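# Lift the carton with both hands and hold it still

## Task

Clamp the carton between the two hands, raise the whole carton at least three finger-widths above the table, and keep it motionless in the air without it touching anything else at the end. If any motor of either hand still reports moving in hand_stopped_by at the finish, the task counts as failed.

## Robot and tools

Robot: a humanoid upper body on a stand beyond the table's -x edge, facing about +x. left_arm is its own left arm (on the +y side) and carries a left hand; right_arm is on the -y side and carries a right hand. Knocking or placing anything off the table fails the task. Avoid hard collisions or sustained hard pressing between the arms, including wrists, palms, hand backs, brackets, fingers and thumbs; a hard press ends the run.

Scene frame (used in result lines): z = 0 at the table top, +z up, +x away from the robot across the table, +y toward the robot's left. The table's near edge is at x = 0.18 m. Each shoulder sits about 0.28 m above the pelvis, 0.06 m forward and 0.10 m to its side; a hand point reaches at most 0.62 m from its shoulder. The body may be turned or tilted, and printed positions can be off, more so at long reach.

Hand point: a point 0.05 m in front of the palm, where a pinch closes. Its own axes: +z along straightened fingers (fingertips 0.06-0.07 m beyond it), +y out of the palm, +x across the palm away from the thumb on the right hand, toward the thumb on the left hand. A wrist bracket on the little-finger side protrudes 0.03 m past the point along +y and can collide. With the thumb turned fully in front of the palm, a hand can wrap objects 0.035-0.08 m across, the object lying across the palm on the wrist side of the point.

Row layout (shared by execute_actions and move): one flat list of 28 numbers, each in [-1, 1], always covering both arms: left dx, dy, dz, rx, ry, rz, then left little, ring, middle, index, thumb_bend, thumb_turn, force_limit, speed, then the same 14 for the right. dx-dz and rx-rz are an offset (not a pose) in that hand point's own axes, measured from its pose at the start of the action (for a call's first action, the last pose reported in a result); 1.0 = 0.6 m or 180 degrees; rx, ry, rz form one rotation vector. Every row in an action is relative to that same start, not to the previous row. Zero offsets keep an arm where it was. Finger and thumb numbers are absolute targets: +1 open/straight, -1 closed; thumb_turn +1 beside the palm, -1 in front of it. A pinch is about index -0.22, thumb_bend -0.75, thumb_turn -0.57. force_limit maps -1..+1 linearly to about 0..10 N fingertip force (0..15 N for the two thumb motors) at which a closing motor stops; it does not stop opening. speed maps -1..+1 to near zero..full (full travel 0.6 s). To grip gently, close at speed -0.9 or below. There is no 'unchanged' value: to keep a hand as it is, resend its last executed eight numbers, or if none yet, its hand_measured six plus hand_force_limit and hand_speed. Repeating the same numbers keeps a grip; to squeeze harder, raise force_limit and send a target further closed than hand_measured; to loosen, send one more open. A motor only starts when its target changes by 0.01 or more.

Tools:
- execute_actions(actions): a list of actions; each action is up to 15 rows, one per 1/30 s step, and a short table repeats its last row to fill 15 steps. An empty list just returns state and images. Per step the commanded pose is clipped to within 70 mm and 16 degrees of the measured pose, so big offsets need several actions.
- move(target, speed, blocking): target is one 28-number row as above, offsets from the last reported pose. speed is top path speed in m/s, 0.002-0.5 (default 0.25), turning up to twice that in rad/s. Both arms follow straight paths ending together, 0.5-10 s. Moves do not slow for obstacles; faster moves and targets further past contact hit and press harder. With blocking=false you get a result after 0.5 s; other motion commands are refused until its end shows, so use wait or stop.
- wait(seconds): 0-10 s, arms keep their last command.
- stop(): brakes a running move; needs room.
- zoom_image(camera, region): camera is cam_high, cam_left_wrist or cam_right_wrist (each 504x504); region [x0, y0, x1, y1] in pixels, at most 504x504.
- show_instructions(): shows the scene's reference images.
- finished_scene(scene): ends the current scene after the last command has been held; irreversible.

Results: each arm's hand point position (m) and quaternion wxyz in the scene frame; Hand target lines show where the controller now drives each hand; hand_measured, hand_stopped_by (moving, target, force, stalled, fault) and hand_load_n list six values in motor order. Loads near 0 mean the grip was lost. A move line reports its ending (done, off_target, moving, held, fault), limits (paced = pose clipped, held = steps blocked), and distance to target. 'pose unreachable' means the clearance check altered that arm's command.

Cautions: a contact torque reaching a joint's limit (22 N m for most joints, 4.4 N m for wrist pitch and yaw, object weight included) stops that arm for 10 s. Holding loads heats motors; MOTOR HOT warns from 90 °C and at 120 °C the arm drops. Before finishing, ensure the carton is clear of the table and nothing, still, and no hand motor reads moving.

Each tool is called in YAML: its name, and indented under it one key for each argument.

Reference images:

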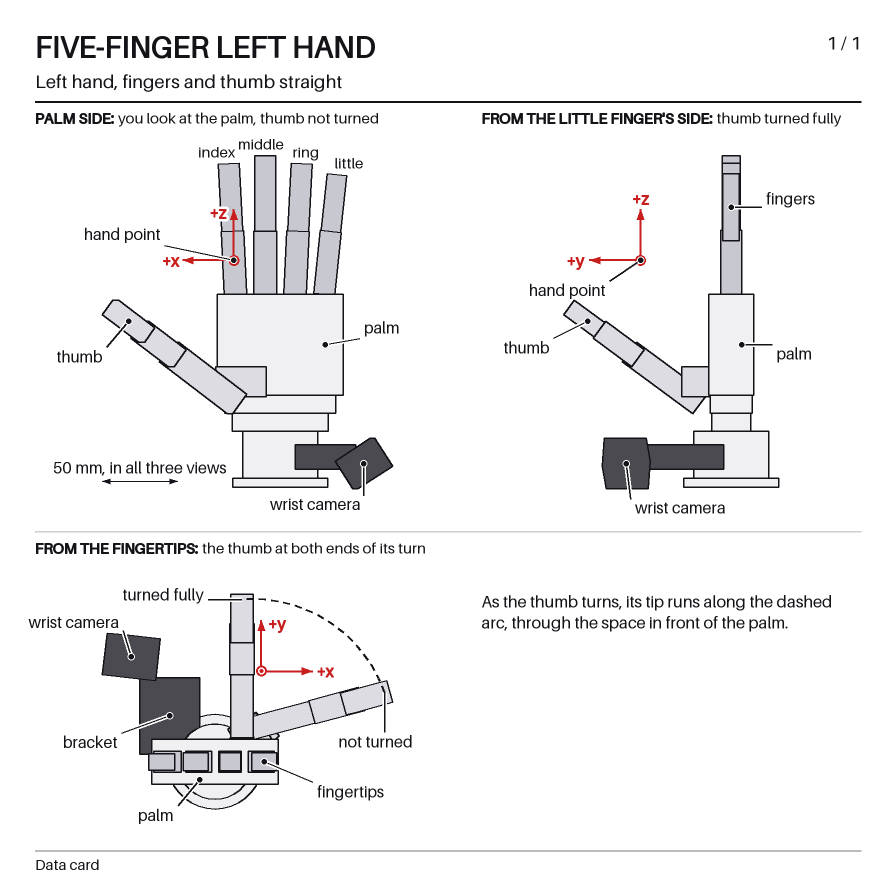

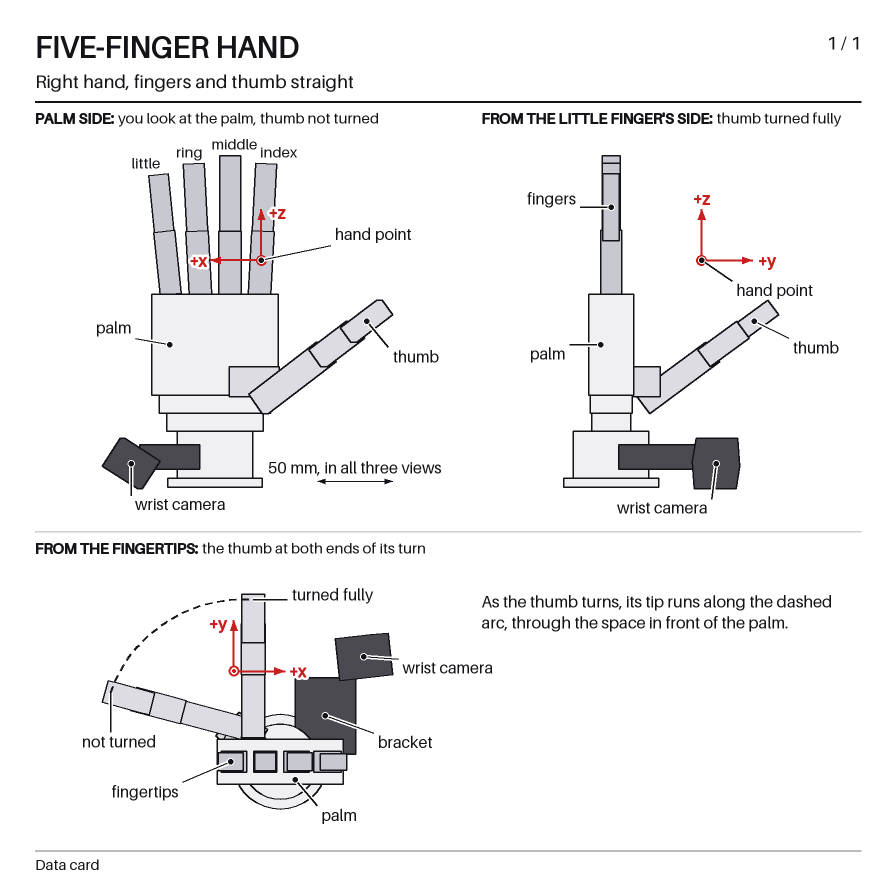

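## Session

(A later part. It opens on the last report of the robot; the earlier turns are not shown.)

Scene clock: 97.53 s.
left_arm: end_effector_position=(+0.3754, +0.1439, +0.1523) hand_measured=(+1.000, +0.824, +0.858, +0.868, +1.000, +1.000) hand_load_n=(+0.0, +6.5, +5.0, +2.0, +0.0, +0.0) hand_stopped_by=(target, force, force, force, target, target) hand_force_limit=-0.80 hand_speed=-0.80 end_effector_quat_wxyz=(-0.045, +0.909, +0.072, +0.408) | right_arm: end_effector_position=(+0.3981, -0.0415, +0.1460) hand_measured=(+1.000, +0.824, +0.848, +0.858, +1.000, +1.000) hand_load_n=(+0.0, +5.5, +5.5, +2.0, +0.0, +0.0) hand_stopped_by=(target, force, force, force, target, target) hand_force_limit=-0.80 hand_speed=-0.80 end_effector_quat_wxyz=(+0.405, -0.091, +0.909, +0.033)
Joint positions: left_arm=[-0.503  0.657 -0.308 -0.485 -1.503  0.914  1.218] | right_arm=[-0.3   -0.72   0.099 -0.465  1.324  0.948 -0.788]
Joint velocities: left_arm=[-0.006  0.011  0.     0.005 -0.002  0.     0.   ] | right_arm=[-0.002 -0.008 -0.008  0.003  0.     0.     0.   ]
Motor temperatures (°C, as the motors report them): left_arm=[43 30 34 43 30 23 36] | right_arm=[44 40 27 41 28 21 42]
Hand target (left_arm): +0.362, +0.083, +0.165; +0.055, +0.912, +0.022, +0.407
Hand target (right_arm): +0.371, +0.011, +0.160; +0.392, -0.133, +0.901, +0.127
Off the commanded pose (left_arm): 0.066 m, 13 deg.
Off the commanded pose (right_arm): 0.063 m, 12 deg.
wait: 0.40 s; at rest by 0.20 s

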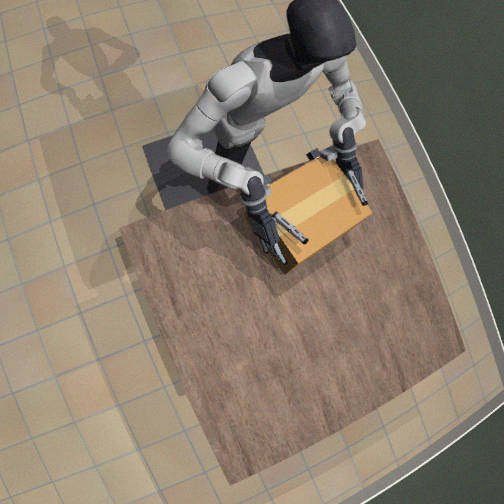

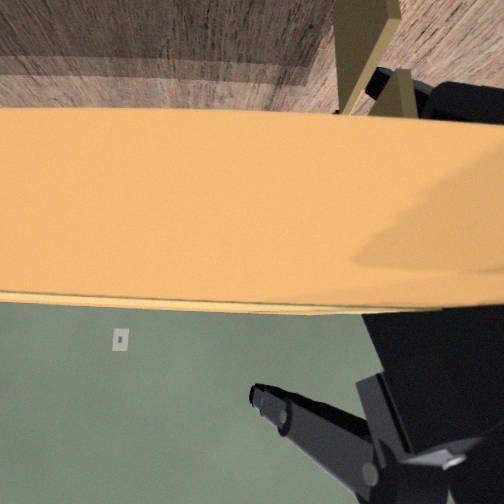

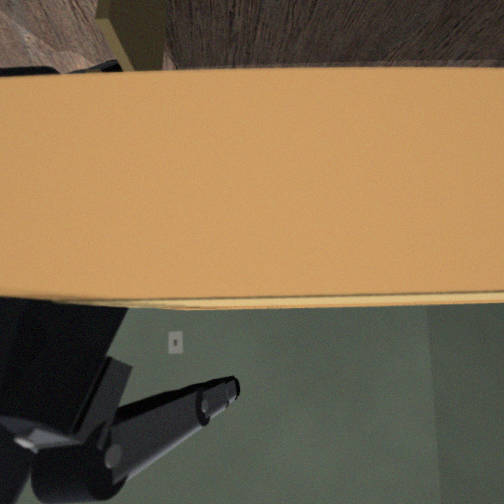

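execute_actions:
  actions:
    - [[-0.010,0.1,-0.040,-0.07,-0.0045,0.004,1,0.6,0.6,0.6,1,1,-0.8,-0.8,0.002,0.096,-0.032,-0.065,0.0015,-0.002,1,0.6,0.6,0.6,1,1,-0.8,-0.8],[-0.0135,0.099,-0.039,-0.07,-0.006,0.004,1,0.6,0.6,0.6,1,1,-0.8,-0.8,0.0055,0.095,-0.031,-0.065,0.003,-0.002,1,0.6,0.6,0.6,1,1,-0.8,-0.8],[-0.017,0.098,-0.038,-0.069,-0.0075,0.004,1,0.6,0.6,0.6,1,1,-0.8,-0.8,0.009,0.094,-0.03,-0.064,0.0045,-0.002,1,0.6,0.6,0.6,1,1,-0.8,-0.8],[-0.0205,0.097,-0.037,-0.069,-0.009,0.004,1,0.6,0.6,0.6,1,1,-0.8,-0.8,0.0125,0.093,-0.029,-0.064,0.006,-0.002,1,0.6,0.6,0.6,1,1,-0.8,-0.8],[-0.024,0.096,-0.036,-0.068,-0.0105,0.004,1,0.6,0.6,0.6,1,1,-0.8,-0.8,0.016,0.092,-0.028,-0.063,0.0075,-0.002,1,0.6,0.6,0.6,1,1,-0.8,-0.8],[-0.0275,0.095,-0.035,-0.068,-0.012,0.004,1,0.6,0.6,0.6,1,1,-0.8,-0.8,0.0195,0.091,-0.027,-0.063,0.009,-0.002,1,0.6,0.6,0.6,1,1,-0.8,-0.8],[-0.031,0.094,-0.034,-0.067,-0.0135,0.004,1,0.6,0.6,0.6,1,1,-0.8,-0.8,0.023,0.09,-0.026,-0.062,0.0105,-0.002,1,0.6,0.6,0.6,1,1,-0.8,-0.8],[-0.0345,0.093,-0.033,-0.067,-0.015,0.004,1,0.6,0.6,0.6,1,1,-0.8,-0.8,0.0265,0.089,-0.025,-0.062,0.012,-0.002,1,0.6,0.6,0.6,1,1,-0.8,-0.8],[-0.038,0.092,-0.032,-0.066,-0.0165,0.004,1,0.6,0.6,0.6,1,1,-0.8,-0.8,0.03,0.088,-0.024,-0.061,0.0135,-0.002,1,0.6,0.6,0.6,1,1,-0.8,-0.8],[-0.0415,0.091,-0.031,-0.066,-0.018,0.004,1,0.6,0.6,0.6,1,1,-0.8,-0.8,0.0335,0.087,-0.023,-0.061,0.015,-0.002,1,0.6,0.6,0.6,1,1,-0.8,-0.8],[-0.045,0.09,-0.03,-0.065,-0.0195,0.004,1,0.6,0.6,0.6,1,1,-0.8,-0.8,0.037,0.086,-0.022,-0.06,0.0165,-0.002,1,0.6,0.6,0.6,1,1,-0.8,-0.8]]
    - [[-0.014,0.075,-0.029,-0.054,-0.006,0.003,1,0.6,0.6,0.6,1,1,-0.8,-0.8,0.007,0.072,-0.022,-0.05,0.003,-0.002,1,0.6,0.6,0.6,1,1,-0.8,-0.8],[-0.011,0.06,-0.023,-0.043,-0.005,0.003,1,0.6,0.6,0.6,1,1,-0.8,-0.8,0.006,0.057,-0.018,-0.04,0.003,-0.001,1,0.6,0.6,0.6,1,1,-0.8,-0.8],[-0.008,0.045,-0.017,-0.032,-0.004,0.002,1,0.6,0.6,0.6,1,1,-0.8,-0.8,0.004,0.043,-0.013,-0.03,0.002,-0.001,1,0.6,0.6,0.6,1,1,-0.8,-0.8],[-0.006,0.03,-0.012,-0.022,-0.002,0.001,1,0.6,0.6,0.6,1,1,-0.8,-0.8,0.003,0.029,-0.009,-0.02,0.001,0,1,0.6,0.6,0.6,1,1,-0.8,-0.8],[-0.003,0.015,-0.006,-0.011,-0.001,0,0.9,0.9,0.9,0.9,1,1,-0.8,-0.5,0.001,0.014,-0.004,-0.01,0,0,0.9,0.9,0.9,0.9,1,1,-0.8,-0.5],[0,0,0,0,0,0,0.9,0.9,0.9,0.9,1,1,-0.8,-0.5,0,0,0,0,0,0,0.9,0.9,0.9,0.9,1,1,-0.8,-0.5],[-0.003,-0.011,-0.003,0,0.003,0,0.9,0.9,0.9,0.9,1,1,-0.8,-0.5,0.003,-0.011,-0.003,0,-0.003,0,0.9,0.9,0.9,0.9,1,1,-0.8,-0.5],[-0.009,-0.011,-0.01,0,0.008,0,0.9,0.9,0.9,0.9,1,1,-0.8,-0.5,0.009,-0.011,-0.01,0,-0.008,0,0.9,0.9,0.9,0.9,1,1,-0.8,-0.5],[-0.015,-0.011,-0.017,0,0.014,0,0.9,0.9,0.9,0.9,1,1,-0.8,-0.5,0.015,-0.011,-0.017,0,-0.014,0,0.9,0.9,0.9,0.9,1,1,-0.8,-0.5],[-0.021,-0.011,-0.024,0,0.02,0,0.9,0.9,0.9,0.9,1,1,-0.8,-0.5,0.021,-0.011,-0.024,0,-0.02,0,0.9,0.9,0.9,0.9,1,1,-0.8,-0.5],[-0.027,-0.011,-0.031,0,0.026,0,0.9,0.9,0.9,0.9,1,1,-0.8,-0.5,0.027,-0.011,-0.031,0,-0.026,0,0.9,0.9,0.9,0.9,1,1,-0.8,-0.5],[-0.032,-0.011,-0.037,0,0.031,0,0.9,0.9,0.9,0.9,1,1,-0.8,-0.5,0.032,-0.011,-0.037,0,-0.031,0,0.9,0.9,0.9,0.9,1,1,-0.8,-0.5],[-0.035,-0.011,-0.04,0,0.035,0,0.9,0.9,0.9,0.9,1,1,-0.8,-0.5,0.035,-0.011,-0.04,0,-0.035,0,0.9,0.9,0.9,0.9,1,1,-0.8,-0.5]]

wait:
  seconds: 0.25

zoom_image:
  camera: "cam_high"
  region: [220, 110, 400, 290]

Scene clock: 99.73 s.
left_arm: end_effector_position=(+0.3328, +0.1415, +0.1364) hand_measured=(+0.900, +0.900, +0.900, +0.900, +1.000, +1.000) hand_load_n=(+0.0, +0.0, +0.0, +0.0, +0.0, +0.0) hand_stopped_by=(target, target, target, target, target, target) hand_force_limit=-0.80 hand_speed=-0.50 end_effector_quat_wxyz=(-0.047, +0.905, +0.061, +0.419) | right_arm: end_effector_position=(+0.3593, -0.0556, +0.1304) hand_measured=(+0.900, +0.900, +0.900, +0.900, +1.000, +1.000) hand_load_n=(+0.0, +0.0, +0.0, +0.0, +0.0, +0.0) hand_stopped_by=(target, target, target, target, target, target) hand_force_limit=-0.80 hand_speed=-0.50 end_effector_quat_wxyz=(+0.413, -0.100, +0.905, +0.031)
Joint positions: left_arm=[-0.243  0.707 -0.325 -0.686 -1.332  0.834  1.129] | right_arm=[-0.027 -0.753  0.092 -0.619  1.167  0.82  -0.669]
Joint velocities: left_arm=[ 0.799  0.075 -0.192 -0.517  0.888 -0.4   -0.501] | right_arm=[ 0.953  0.006  0.069 -0.399 -0.818 -0.687  0.513]
Motor temperatures (°C, as the motors report them): left_arm=[43 30 34 43 30 24 37] | right_arm=[44 40 27 41 28 22 44]
Hand target (left_arm): +0.330, +0.142, +0.138; -0.049, +0.898, +0.059, +0.433
Hand target (right_arm): +0.357, -0.057, +0.132; +0.428, -0.100, +0.898, +0.031
Off the commanded pose (left_arm): 0.004 m, 3 deg.
Off the commanded pose (right_arm): 0.004 m, 3 deg.

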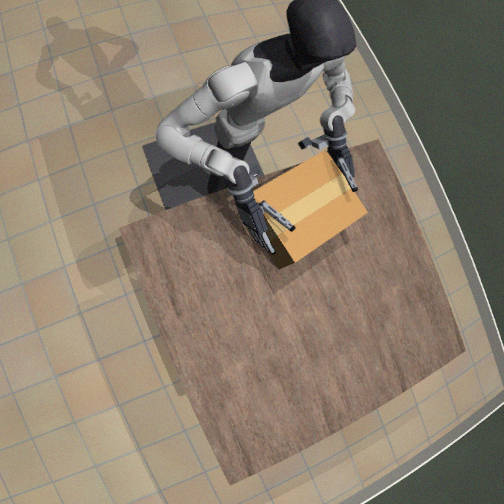

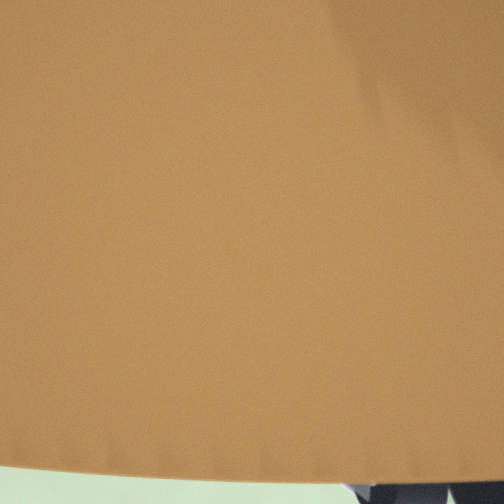

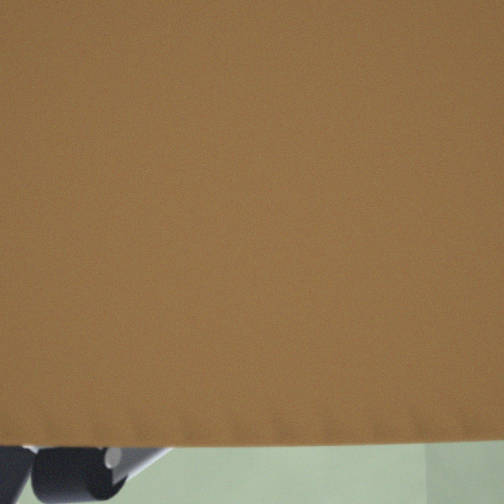

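Scene clock: 100.00 s.
left_arm: end_effector_position=(+0.3290, +0.1418, +0.1363) hand_measured=(+0.900, +0.900, +0.900, +0.900, +1.000, +1.000) hand_load_n=(+0.0, +0.0, +0.0, +0.0, +0.0, +0.0) hand_stopped_by=(target, target, target, target, target, target) hand_force_limit=-0.80 hand_speed=-0.50 end_effector_quat_wxyz=(-0.048, +0.900, +0.060, +0.430) | right_arm: end_effector_position=(+0.3561, -0.0581, +0.1308) hand_measured=(+0.900, +0.900, +0.900, +0.900, +1.000, +1.000) hand_load_n=(+0.0, +0.0, +0.0, +0.0, +0.0, +0.0) hand_stopped_by=(target, target, target, target, target, target) hand_force_limit=-0.80 hand_speed=-0.50 end_effector_quat_wxyz=(+0.425, -0.099, +0.899, +0.031)
Joint positions: left_arm=[-0.199  0.714 -0.335 -0.709 -1.266  0.804  1.09 ] | right_arm=[ 0.022 -0.753  0.097 -0.634  1.108  0.771 -0.632]
Joint velocities: left_arm=[ 0.     0.     0.011 -0.009  0.014  0.    -0.002] | right_arm=[ 0.008  0.    -0.003  0.011  0.     0.     0.   ]
Motor temperatures (°C, as the motors report them): left_arm=[43 30 34 43 30 24 37] | right_arm=[44 40 27 41 28 22 43]
Hand target (left_arm): +0.330, +0.142, +0.138; -0.049, +0.898, +0.059, +0.433
Hand target (right_arm): +0.357, -0.057, +0.132; +0.428, -0.100, +0.898, +0.031
Off the commanded pose (left_arm): 0.002 m, 1 deg.
Off the commanded pose (right_arm): 0.002 m, 1 deg.
wait: 0.27 s; no rest

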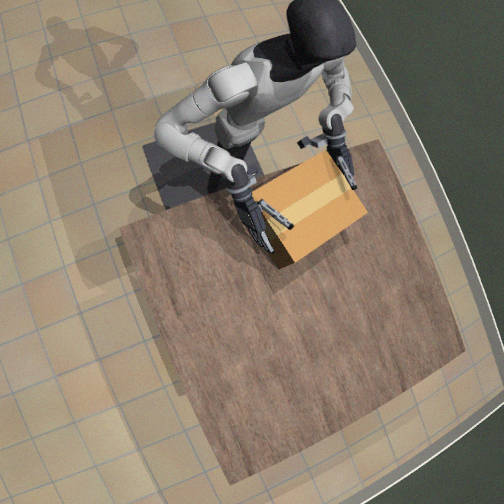

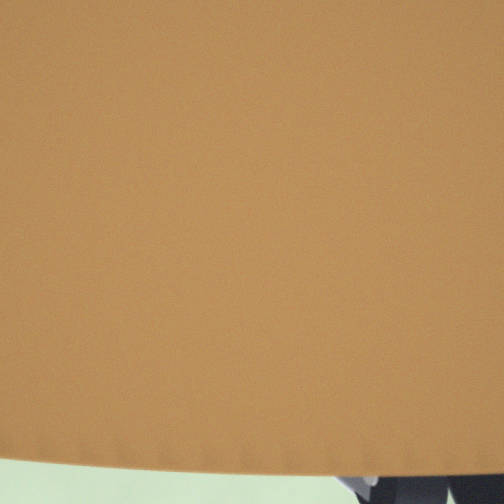

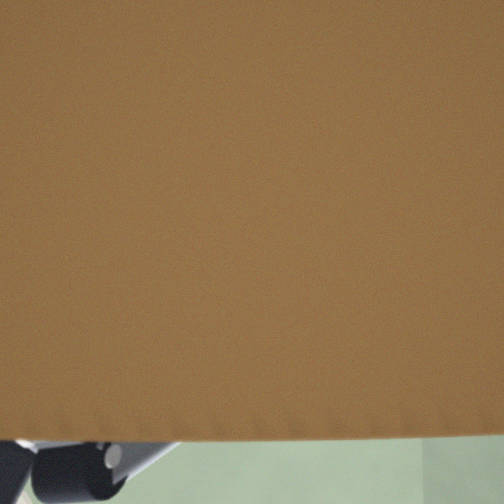

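Region (220, 110, 400, 290) of cam_high's 504x504 image, scaled by 2.800, with more detail than that image has.

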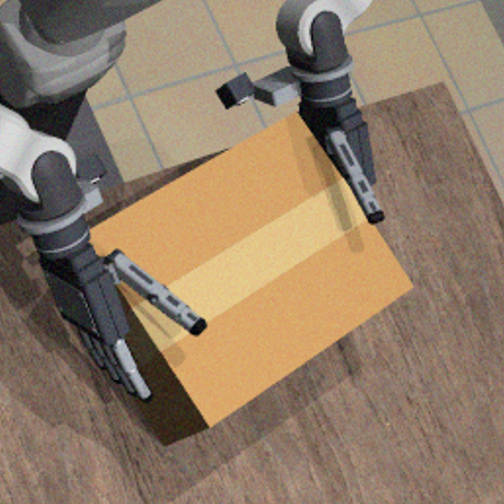

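execute_actions:
  actions:
    - [[0.003,0.003,-0.002,0,0,0,0.9,0.9,0.9,0.9,1,1,-0.8,-0.5,-0.002,0.004,-0.001,0,0,0,0.9,0.9,0.9,0.9,1,1,-0.8,-0.5],[0.006,0.006,-0.004,0,0,0,0.9,0.9,0.9,0.9,1,1,-0.8,-0.5,-0.004,0.008,-0.002,0,0,0,0.9,0.9,0.9,0.9,1,1,-0.8,-0.5],[0.007,0.01,-0.004,0,0,0,0.9,0.9,0.9,0.9,1,1,-0.8,-0.5,-0.004,0.012,-0.002,0,0,0,0.9,0.9,0.9,0.9,1,1,-0.8,-0.5],[0.006,0.018,-0.007,-0.006,0,0,0.9,0.9,0.9,0.9,1,1,-0.8,-0.5,-0.004,0.02,-0.0044,-0.0056,0,0,0.9,0.9,0.9,0.9,1,1,-0.8,-0.5],[0.005,0.026,-0.01,-0.012,0,0,0.9,0.9,0.9,0.9,1,1,-0.8,-0.5,-0.003,0.0276,-0.0068,-0.0112,0,0,0.9,0.9,0.9,0.9,1,1,-0.8,-0.5],[0.004,0.034,-0.013,-0.018,-0.001,0,0.9,0.9,0.9,0.9,1,1,-0.8,-0.5,-0.003,0.0354,-0.0092,-0.0168,0,0.0006,0.9,0.9,0.9,0.9,1,1,-0.8,-0.5],[0.003,0.042,-0.016,-0.024,-0.001,0,0.9,0.9,0.9,0.9,1,1,-0.8,-0.5,-0.002,0.0432,-0.0116,-0.0224,0,0.0008,0.9,0.9,0.9,0.9,1,1,-0.8,-0.5],[0.002,0.05,-0.019,-0.03,-0.0015,0.0005,0.9,0.9,0.9,0.9,1,1,-0.8,-0.5,-0.002,0.051,-0.014,-0.028,0,0.001,0.9,0.9,0.9,0.9,1,1,-0.8,-0.5],[0.001,0.058,-0.022,-0.036,-0.002,0.0005,0.9,0.9,0.9,0.9,1,1,-0.8,-0.5,-0.0016,0.0588,-0.0164,-0.0336,0,0.0012,0.9,0.9,0.9,0.9,1,1,-0.8,-0.5],[0,0.066,-0.025,-0.042,-0.002,0.001,0.9,0.9,0.9,0.9,1,1,-0.8,-0.5,-0.0012,0.0666,-0.0188,-0.0392,0,0.0014,0.9,0.9,0.9,0.9,1,1,-0.8,-0.5],[-0.001,0.074,-0.028,-0.048,-0.0025,0.001,0.9,0.9,0.9,0.9,1,1,-0.8,-0.5,-0.0008,0.0744,-0.0212,-0.0448,0,0.0016,0.9,0.9,0.9,0.9,1,1,-0.8,-0.5],[-0.002,0.082,-0.031,-0.054,-0.003,0.001,0.9,0.9,0.9,0.9,1,1,-0.8,-0.5,-0.0004,0.0822,-0.0236,-0.0504,0,0.0018,0.9,0.9,0.9,0.9,1,1,-0.8,-0.5],[-0.003,0.09,-0.034,-0.06,-0.003,0.001,0.9,0.9,0.9,0.9,1,1,-0.8,-0.5,0,0.09,-0.026,-0.056,0,0.002,0.9,0.9,0.9,0.9,1,1,-0.8,-0.5],[-0.003,0.09,-0.034,-0.06,-0.003,0.001,0.6,0.6,0.6,0.6,1,1,-0.8,-0.85,0,0.09,-0.026,-0.056,0,0.002,0.6,0.6,0.6,0.6,1,1,-0.8,-0.85]]

wait:
  seconds: 0.8

Scene clock: 101.07 s.
left_arm: end_effector_position=(+0.3305, +0.1342, +0.1415) hand_measured=(+0.900, +0.900, +0.900, +0.900, +1.000, +1.000) hand_load_n=(+0.0, +0.0, +0.5, +1.0, +0.0, +0.0) hand_stopped_by=(moving, moving, moving, force, target, target) hand_force_limit=-0.80 hand_speed=-0.85 end_effector_quat_wxyz=(-0.044, +0.898, +0.055, +0.435) | right_arm: end_effector_position=(+0.3545, -0.0502, +0.1338) hand_measured=(+0.900, +0.900, +0.900, +0.900, +1.000, +1.000) hand_load_n=(+0.0, +0.0, +0.0, +0.0, +0.0, +0.0) hand_stopped_by=(moving, moving, moving, moving, target, target) hand_force_limit=-0.80 hand_speed=-0.85 end_effector_quat_wxyz=(+0.429, -0.104, +0.897, +0.036)
Joint positions: left_arm=[-0.223  0.697 -0.351 -0.72  -1.277  0.814  1.118] | right_arm=[ 0.009 -0.742  0.115 -0.652  1.105  0.777 -0.648]
Joint velocities: left_arm=[ 0.031  0.032 -0.018  0.008  0.055 -0.041 -0.064] | right_arm=[ 0.023 -0.032  0.031  0.003 -0.044 -0.037  0.06 ]
Motor temperatures (°C, as the motors report them): left_arm=[43 30 34 43 30 24 36] | right_arm=[44 41 27 40 28 22 42]
Hand target (left_arm): +0.317, +0.088, +0.147; +0.036, +0.903, +0.019, +0.428
Hand target (right_arm): +0.332, -0.010, +0.141; +0.414, -0.134, +0.894, +0.111
Off the commanded pose (left_arm): 0.050 m, 10 deg.
Off the commanded pose (right_arm): 0.048 m, 9 deg.

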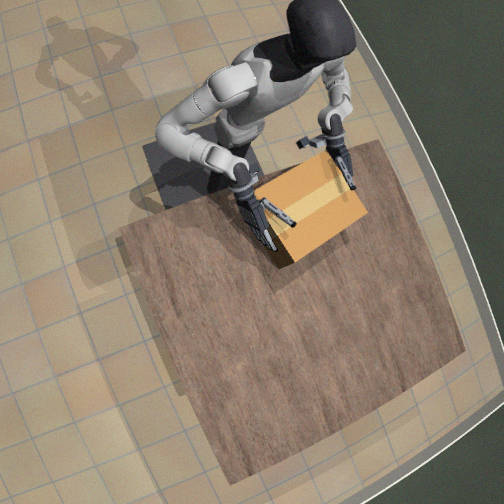

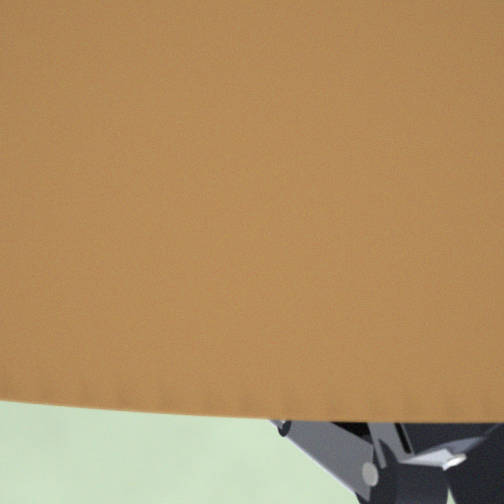

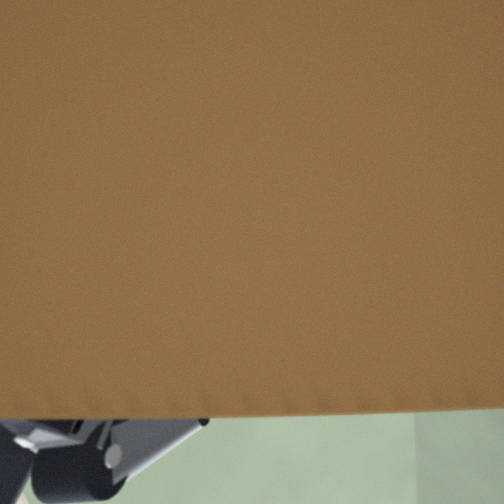

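Scene clock: 101.87 s.
left_arm: end_effector_position=(+0.3304, +0.1343, +0.1414) hand_measured=(+0.826, +0.876, +0.894, +0.900, +1.000, +1.000) hand_load_n=(+2.0, +1.0, +1.0, +1.0, +0.0, +0.0) hand_stopped_by=(force, force, force, force, target, target) hand_force_limit=-0.80 hand_speed=-0.85 end_effector_quat_wxyz=(-0.045, +0.897, +0.054, +0.435) | right_arm: end_effector_position=(+0.3545, -0.0504, +0.1335) hand_measured=(+0.810, +0.860, +0.876, +0.884, +1.000, +1.000) hand_load_n=(+2.5, +1.5, +1.0, +0.5, +0.0, +0.0) hand_stopped_by=(force, force, force, force, target, target) hand_force_limit=-0.80 hand_speed=-0.85 end_effector_quat_wxyz=(+0.430, -0.106, +0.896, +0.034)
Joint positions: left_arm=[-0.223  0.699 -0.353 -0.721 -1.272  0.813  1.116] | right_arm=[ 0.009 -0.744  0.118 -0.651  1.098  0.775 -0.646]
Joint velocities: left_arm=[-0.008 -0.014  0.005  0.003  0.006  0.     0.   ] | right_arm=[-0.003  0.002  0.018 -0.008 -0.002  0.     0.   ]
Motor temperatures (°C, as the motors report them): left_arm=[42 30 34 43 30 24 36] | right_arm=[43 41 27 40 28 22 42]
Hand target (left_arm): +0.317, +0.088, +0.147; +0.036, +0.903, +0.019, +0.428
Hand target (right_arm): +0.332, -0.010, +0.141; +0.414, -0.134, +0.894, +0.111
Off the commanded pose (left_arm): 0.050 m, 10 deg.
Off the commanded pose (right_arm): 0.048 m, 10 deg.
wait: 0.80 s; at rest by 0.53 s

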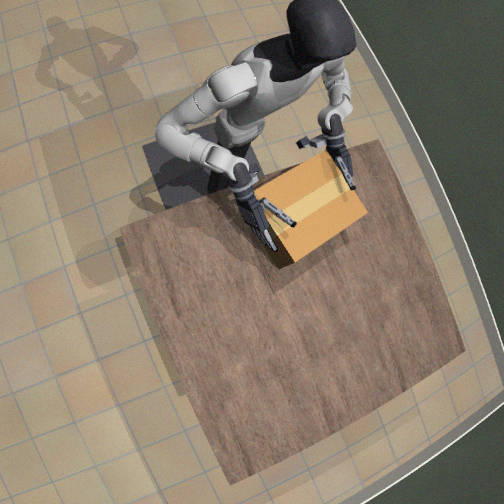

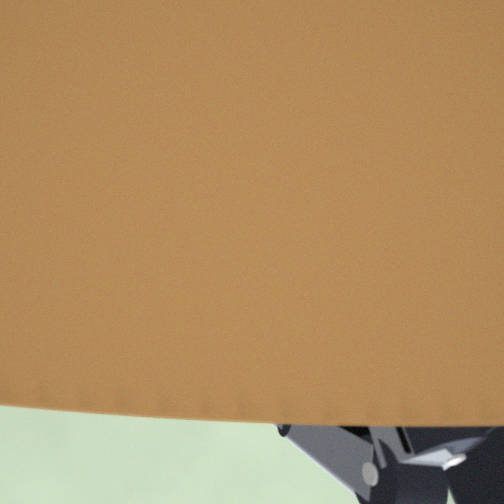

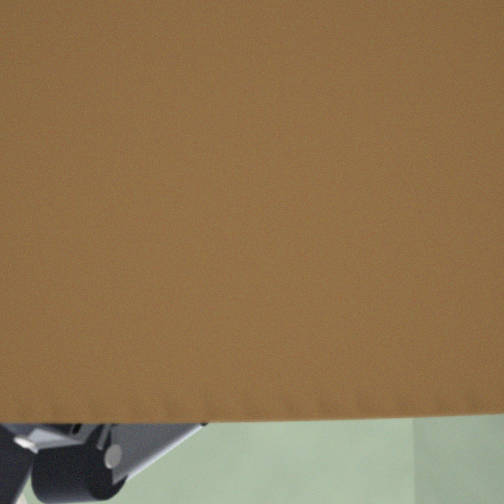

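execute_actions:
  actions:
    - [[-0.010,0.080,-0.0306,-0.058,-0.0075,-0.002,0.6,0.6,0.6,0.6,1,1,-0.8,-0.85,0.004,0.0795,-0.024,-0.055,0.004,0.005,0.6,0.6,0.6,0.6,1,1,-0.8,-0.85],[-0.010,0.083,-0.0318,-0.060,-0.0075,-0.002,0.6,0.6,0.6,0.6,1,1,-0.8,-0.85,0.004,0.0825,-0.025,-0.057,0.004,0.005,0.6,0.6,0.6,0.6,1,1,-0.8,-0.85],[-0.010,0.086,-0.033,-0.0625,-0.0075,-0.002,0.6,0.6,0.6,0.6,1,1,-0.8,-0.85,0.004,0.0855,-0.0263,-0.0595,0.004,0.005,0.6,0.6,0.6,0.6,1,1,-0.8,-0.85],[-0.010,0.089,-0.0344,-0.065,-0.0075,-0.002,0.6,0.6,0.6,0.6,1,1,-0.8,-0.85,0.004,0.0885,-0.0276,-0.062,0.004,0.005,0.6,0.6,0.6,0.6,1,1,-0.8,-0.85],[-0.010,0.092,-0.0358,-0.067,-0.0075,-0.002,0.6,0.6,0.6,0.6,1,1,-0.8,-0.85,0.004,0.0915,-0.0288,-0.064,0.004,0.005,0.6,0.6,0.6,0.6,1,1,-0.8,-0.85],[-0.010,0.094,-0.037,-0.069,-0.0075,-0.002,0.6,0.6,0.6,0.6,1,1,-0.8,-0.85,0.004,0.0935,-0.03,-0.066,0.004,0.005,0.6,0.6,0.6,0.6,1,1,-0.8,-0.85],[-0.0078,0.094,-0.0375,-0.069,-0.0061,-0.0022,0.6,0.6,0.6,0.6,1,1,-0.8,-0.85,0.0018,0.0935,-0.0305,-0.066,0.0026,0.0052,0.6,0.6,0.6,0.6,1,1,-0.8,-0.85],[-0.0055,0.094,-0.038,-0.069,-0.0047,-0.0025,0.6,0.6,0.6,0.6,1,1,-0.8,-0.85,-0.0005,0.0935,-0.031,-0.066,0.0012,0.0055,0.6,0.6,0.6,0.6,1,1,-0.8,-0.85],[-0.0033,0.094,-0.0385,-0.069,-0.0034,-0.0027,0.6,0.6,0.6,0.6,1,1,-0.8,-0.85,-0.0027,0.0935,-0.0315,-0.066,-0.0001,0.0057,0.6,0.6,0.6,0.6,1,1,-0.8,-0.85],[-0.001,0.094,-0.039,-0.069,-0.002,-0.003,0.6,0.6,0.6,0.6,1,1,-0.8,-0.85,-0.005,0.0935,-0.032,-0.066,-0.0015,0.006,0.6,0.6,0.6,0.6,1,1,-0.8,-0.85],[0.0013,0.094,-0.0395,-0.069,-0.0006,-0.0032,0.6,0.6,0.6,0.6,1,1,-0.8,-0.85,-0.0073,0.0935,-0.0325,-0.066,-0.0029,0.0062,0.6,0.6,0.6,0.6,1,1,-0.8,-0.85],[0.0035,0.094,-0.04,-0.069,0.0008,-0.0035,0.6,0.6,0.6,0.6,1,1,-0.8,-0.85,-0.0095,0.0935,-0.033,-0.066,-0.0043,0.0065,0.6,0.6,0.6,0.6,1,1,-0.8,-0.85],[0.0058,0.094,-0.0405,-0.069,0.0021,-0.0037,0.6,0.6,0.6,0.6,1,1,-0.8,-0.85,-0.0118,0.0935,-0.0335,-0.066,-0.0056,0.0067,0.6,0.6,0.6,0.6,1,1,-0.8,-0.85],[0.008,0.094,-0.041,-0.069,0.0035,-0.004,0.6,0.6,0.6,0.6,1,1,-0.8,-0.85,-0.014,0.0935,-0.034,-0.066,-0.007,0.007,0.6,0.6,0.6,0.6,1,1,-0.8,-0.85]]

wait:
  seconds: 0.3

Scene clock: 103.43 s.
left_arm: end_effector_position=(+0.3290, +0.1340, +0.1414) hand_measured=(+0.826, +0.876, +0.894, +0.900, +1.000, +1.000) hand_load_n=(+1.0, +0.5, +1.0, +1.5, +0.0, +0.0) hand_stopped_by=(force, force, force, force, target, target) hand_force_limit=-0.80 hand_speed=-0.85 end_effector_quat_wxyz=(-0.046, +0.898, +0.050, +0.436) | right_arm: end_effector_position=(+0.3531, -0.0503, +0.1335) hand_measured=(+0.810, +0.860, +0.876, +0.884, +1.000, +1.000) hand_load_n=(+1.0, +2.0, +1.5, +1.5, +0.0, +0.0) hand_stopped_by=(force, force, force, force, target, target) hand_force_limit=-0.80 hand_speed=-0.85 end_effector_quat_wxyz=(+0.429, -0.112, +0.895, +0.035)
Joint positions: left_arm=[-0.219  0.707 -0.355 -0.727 -1.272  0.813  1.112] | right_arm=[ 0.014 -0.757  0.118 -0.653  1.097  0.771 -0.632]
Joint velocities: left_arm=[ 0.009  0.009 -0.002 -0.014  0.     0.     0.   ] | right_arm=[ 0.021 -0.008 -0.009 -0.011 -0.006 -0.008  0.001]
Motor temperatures (°C, as the motors report them): left_arm=[42 30 34 43 30 23 37] | right_arm=[43 40 27 41 28 21 43]
Hand target (left_arm): +0.318, +0.079, +0.161; +0.054, +0.895, +0.011, +0.443
Hand target (right_arm): +0.330, -0.002, +0.153; +0.426, -0.141, +0.884, +0.132
Off the commanded pose (left_arm): 0.061 m, 12 deg.
Off the commanded pose (right_arm): 0.060 m, 12 deg.

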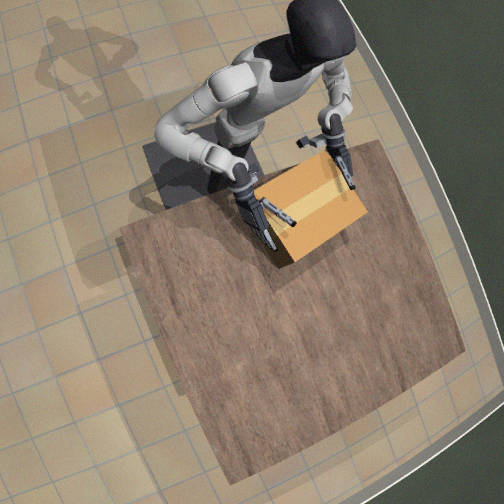

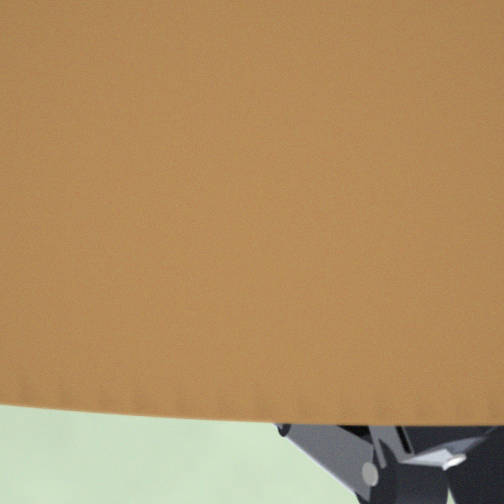

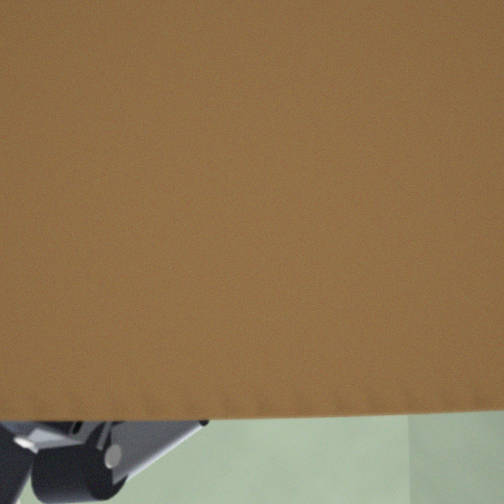

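Scene clock: 103.73 s.
left_arm: end_effector_position=(+0.3289, +0.1340, +0.1413) hand_measured=(+0.826, +0.876, +0.894, +0.900, +1.000, +1.000) hand_load_n=(+1.0, +0.5, +1.0, +1.5, +0.0, +0.0) hand_stopped_by=(force, force, force, force, target, target) hand_force_limit=-0.80 hand_speed=-0.85 end_effector_quat_wxyz=(-0.046, +0.898, +0.050, +0.436) | right_arm: end_effector_position=(+0.3530, -0.0504, +0.1335) hand_measured=(+0.810, +0.860, +0.876, +0.884, +1.000, +1.000) hand_load_n=(+1.5, +2.0, +1.5, +1.5, +0.0, +0.0) hand_stopped_by=(force, force, force, force, target, target) hand_force_limit=-0.80 hand_speed=-0.85 end_effector_quat_wxyz=(+0.429, -0.112, +0.895, +0.035)
Joint positions: left_arm=[-0.219  0.708 -0.355 -0.727 -1.272  0.813  1.112] | right_arm=[ 0.015 -0.757  0.118 -0.654  1.097  0.771 -0.632]
Joint velocities: left_arm=[-0.006 -0.023 -0.002 -0.008 -0.012  0.     0.   ] | right_arm=[ 0.002 -0.014 -0.005  0.003 -0.002  0.     0.   ]
Motor temperatures (°C, as the motors report them): left_arm=[42 30 34 43 30 23 37] | right_arm=[43 40 27 41 28 21 43]
Hand target (left_arm): +0.318, +0.079, +0.161; +0.054, +0.895, +0.011, +0.443
Hand target (right_arm): +0.330, -0.002, +0.153; +0.426, -0.141, +0.884, +0.132
Off the commanded pose (left_arm): 0.061 m, 12 deg.
Off the commanded pose (right_arm): 0.060 m, 12 deg.
wait: 0.30 s; at rest by 0.17 s

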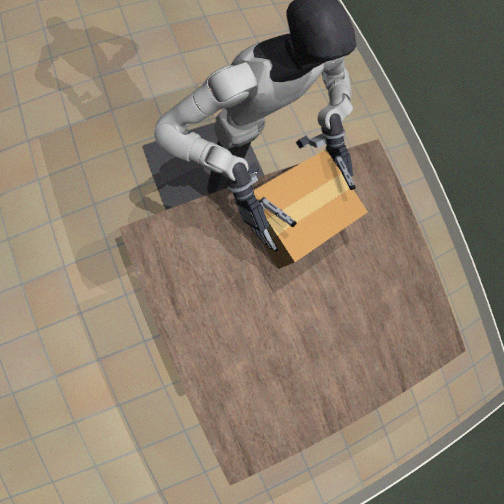

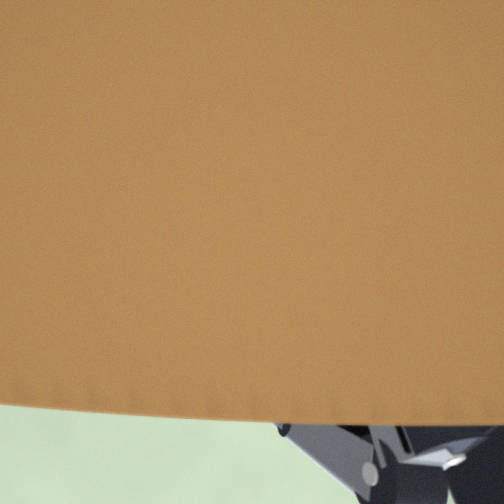

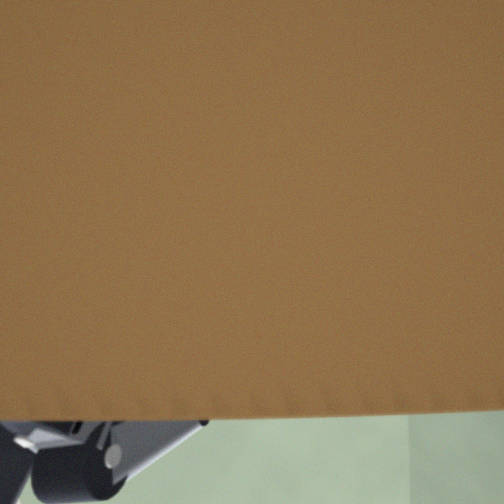

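execute_actions:
  actions: []

Scene clock: 104.60 s.
left_arm: end_effector_position=(+0.3289, +0.1340, +0.1413) hand_measured=(+0.826, +0.876, +0.894, +0.900, +1.000, +1.000) hand_load_n=(+1.0, +0.5, +1.0, +1.5, +0.0, +0.0) hand_stopped_by=(force, force, force, force, target, target) hand_force_limit=-0.80 hand_speed=-0.85 end_effector_quat_wxyz=(-0.046, +0.898, +0.050, +0.436) | right_arm: end_effector_position=(+0.3530, -0.0504, +0.1335) hand_measured=(+0.810, +0.860, +0.876, +0.884, +1.000, +1.000) hand_load_n=(+1.5, +2.0, +1.5, +1.5, +0.0, +0.0) hand_stopped_by=(force, force, force, force, target, target) hand_force_limit=-0.80 hand_speed=-0.85 end_effector_quat_wxyz=(+0.429, -0.112, +0.895, +0.035)
Joint positions: left_arm=[-0.219  0.708 -0.355 -0.727 -1.272  0.813  1.112] | right_arm=[ 0.015 -0.757  0.118 -0.654  1.097  0.771 -0.632]
Joint velocities: left_arm=[ 0.002 -0.002 -0.003 -0.002 -0.014  0.     0.   ] | right_arm=[-0.006 -0.006  0.006  0.002  0.017  0.     0.   ]
Motor temperatures (°C, as the motors report them): left_arm=[42 30 34 43 30 24 37] | right_arm=[43 40 27 41 28 22 44]
Hand target (left_arm): +0.318, +0.079, +0.161; +0.054, +0.895, +0.011, +0.443
Hand target (right_arm): +0.330, -0.002, +0.153; +0.426, -0.141, +0.884, +0.132
Off the commanded pose (left_arm): 0.061 m, 12 deg.
Off the commanded pose (right_arm): 0.060 m, 12 deg.

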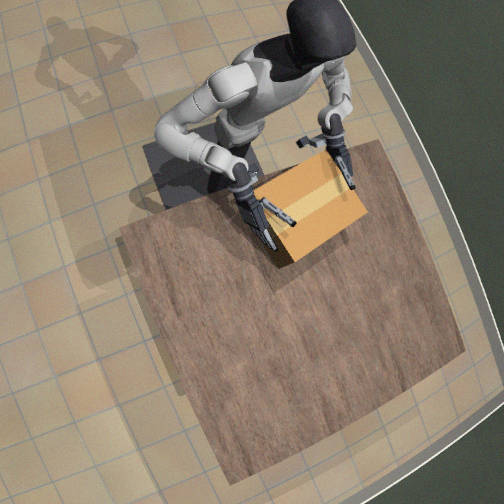

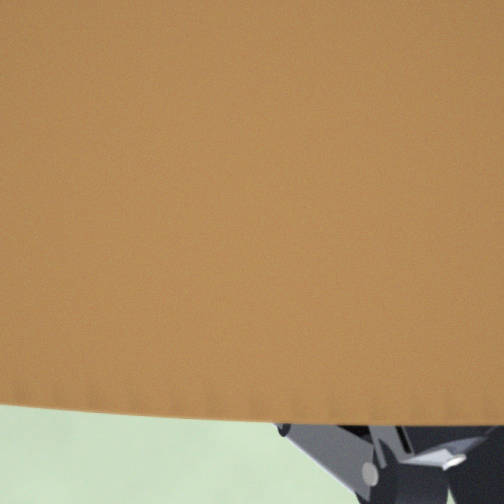

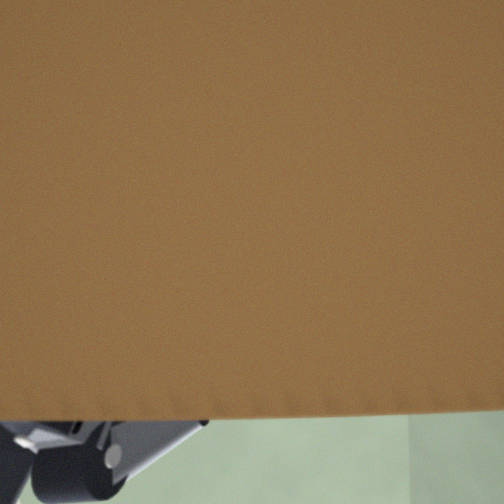

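execute_actions:
  actions:
    - [[0.010,0.0935,-0.0385,-0.0685,0.003,-0.0075,0.55,0.55,0.55,0.55,1,1,-0.6,-0.9,-0.016,0.093,-0.0315,-0.065,-0.0075,0.0105,0.55,0.55,0.55,0.55,1,1,-0.6,-0.9],[0.010,0.0935,-0.038,-0.069,0.003,-0.008,0.55,0.55,0.55,0.55,1,1,-0.6,-0.9,-0.016,0.093,-0.031,-0.066,-0.0075,0.011,0.55,0.55,0.55,0.55,1,1,-0.6,-0.9],[0.010,0.0935,-0.038,-0.069,0.003,-0.008,0.55,0.55,0.55,0.55,1,1,-0.6,-0.9,-0.016,0.093,-0.031,-0.066,-0.0075,0.011,0.55,0.55,0.55,0.55,1,1,-0.6,-0.9],[0.010,0.094,-0.0375,-0.070,0.003,-0.0085,0.55,0.55,0.55,0.55,1,1,-0.6,-0.9,-0.016,0.0935,-0.0305,-0.067,-0.0075,0.0115,0.55,0.55,0.55,0.55,1,1,-0.6,-0.9],[0.010,0.094,-0.0375,-0.070,0.003,-0.0085,0.55,0.55,0.55,0.55,1,1,-0.6,-0.9,-0.016,0.0935,-0.0305,-0.067,-0.0075,0.0115,0.55,0.55,0.55,0.55,1,1,-0.6,-0.9],[0.010,0.0945,-0.037,-0.071,0.003,-0.009,0.55,0.55,0.55,0.55,1,1,-0.6,-0.9,-0.016,0.094,-0.030,-0.068,-0.0075,0.012,0.55,0.55,0.55,0.55,1,1,-0.6,-0.9],[0.010,0.0945,-0.037,-0.071,0.003,-0.009,0.55,0.55,0.55,0.55,1,1,-0.6,-0.9,-0.016,0.094,-0.030,-0.068,-0.0075,0.012,0.55,0.55,0.55,0.55,1,1,-0.6,-0.9],[0.010,0.095,-0.037,-0.072,0.003,-0.0095,0.55,0.55,0.55,0.55,1,1,-0.6,-0.9,-0.016,0.0945,-0.030,-0.069,-0.0075,0.0125,0.55,0.55,0.55,0.55,1,1,-0.6,-0.9]]

wait:
  seconds: 0.5

Scene clock: 105.60 s.
left_arm: end_effector_position=(+0.3287, +0.1339, +0.1413) hand_measured=(+0.822, +0.872, +0.884, +0.896, +1.000, +1.000) hand_load_n=(+2.0, +2.5, +3.5, +3.0, +0.0, +0.0) hand_stopped_by=(force, force, force, force, target, target) hand_force_limit=-0.60 hand_speed=-0.90 end_effector_quat_wxyz=(-0.044, +0.897, +0.047, +0.437) | right_arm: end_effector_position=(+0.3525, -0.0506, +0.1335) hand_measured=(+0.806, +0.860, +0.872, +0.880, +1.000, +1.000) hand_load_n=(+3.0, +3.5, +3.5, +4.0, +0.0, +0.0) hand_stopped_by=(force, force, force, force, target, target) hand_force_limit=-0.60 hand_speed=-0.90 end_effector_quat_wxyz=(+0.430, -0.117, +0.894, +0.038)
Joint positions: left_arm=[-0.216  0.716 -0.355 -0.727 -1.266  0.809  1.098] | right_arm=[ 0.021 -0.761  0.112 -0.651  1.085  0.769 -0.606]
Joint velocities: left_arm=[-0.003  0.     0.012  0.005  0.009  0.    -0.002] | right_arm=[ 0.008  0.002  0.012 -0.008  0.     0.     0.007]
Motor temperatures (°C, as the motors report them): left_arm=[42 30 34 43 30 24 38] | right_arm=[42 40 27 41 28 22 46]
Hand target (left_arm): +0.318, +0.079, +0.161; +0.061, +0.895, +0.013, +0.443
Hand target (right_arm): +0.330, -0.001, +0.153; +0.424, -0.141, +0.883, +0.140
Off the commanded pose (left_arm): 0.061 m, 13 deg.
Off the commanded pose (right_arm): 0.060 m, 12 deg.

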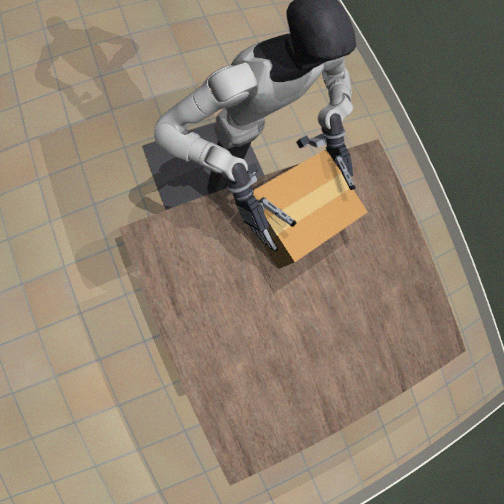

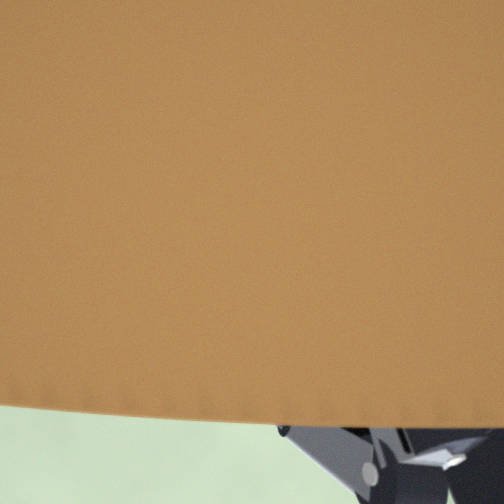

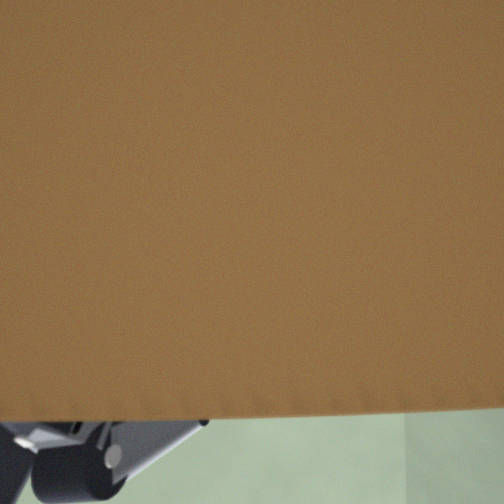

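Scene clock: 106.10 s.
left_arm: end_effector_position=(+0.3286, +0.1339, +0.1413) hand_measured=(+0.822, +0.872, +0.884, +0.896, +1.000, +1.000) hand_load_n=(+2.0, +2.5, +3.5, +3.0, +0.0, +0.0) hand_stopped_by=(force, force, force, force, target, target) hand_force_limit=-0.60 hand_speed=-0.90 end_effector_quat_wxyz=(-0.044, +0.897, +0.047, +0.437) | right_arm: end_effector_position=(+0.3524, -0.0506, +0.1335) hand_measured=(+0.806, +0.860, +0.872, +0.880, +1.000, +1.000) hand_load_n=(+2.5, +3.5, +3.5, +4.0, +0.0, +0.0) hand_stopped_by=(force, force, force, force, target, target) hand_force_limit=-0.60 hand_speed=-0.90 end_effector_quat_wxyz=(+0.430, -0.117, +0.894, +0.038)
Joint positions: left_arm=[-0.215  0.716 -0.355 -0.727 -1.266  0.809  1.098] | right_arm=[ 0.021 -0.761  0.112 -0.651  1.085  0.769 -0.606]
Joint velocities: left_arm=[ 0.003 -0.009  0.008 -0.006 -0.011  0.     0.   ] | right_arm=[-0.005 -0.003  0.009 -0.002 -0.009  0.     0.   ]
Motor temperatures (°C, as the motors report them): left_arm=[42 30 34 43 30 24 39] | right_arm=[42 40 27 41 28 22 46]
Hand target (left_arm): +0.318, +0.079, +0.161; +0.061, +0.895, +0.013, +0.443
Hand target (right_arm): +0.330, -0.001, +0.153; +0.424, -0.141, +0.883, +0.140
Off the commanded pose (left_arm): 0.061 m, 13 deg.
Off the commanded pose (right_arm): 0.060 m, 12 deg.
wait: 0.50 s; at rest by 0.17 s

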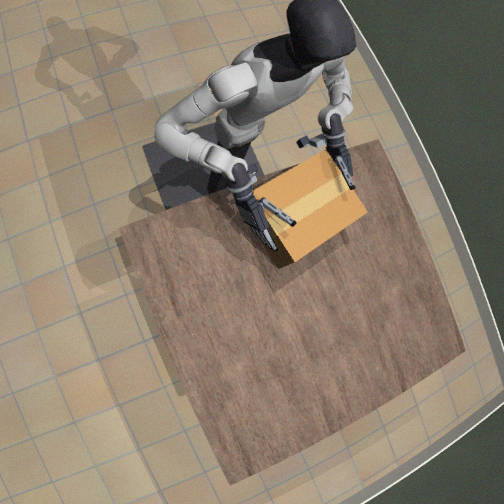

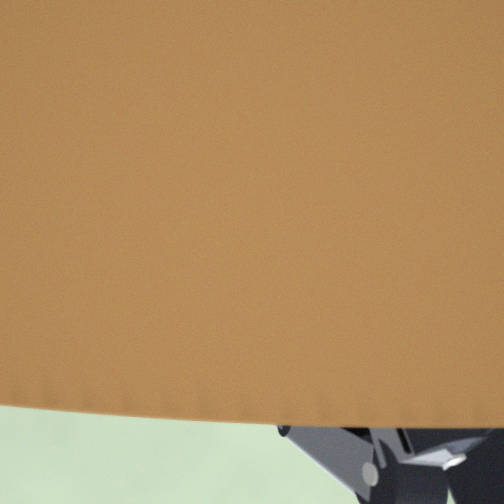

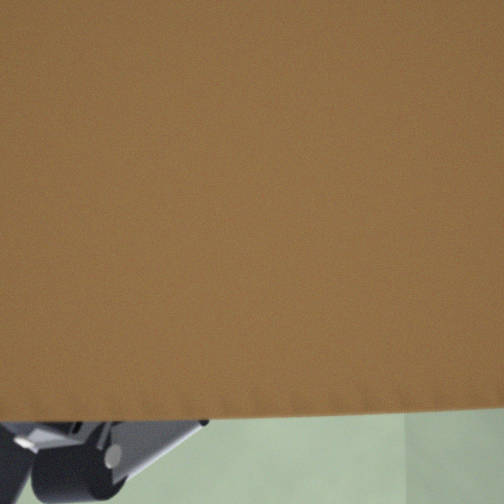

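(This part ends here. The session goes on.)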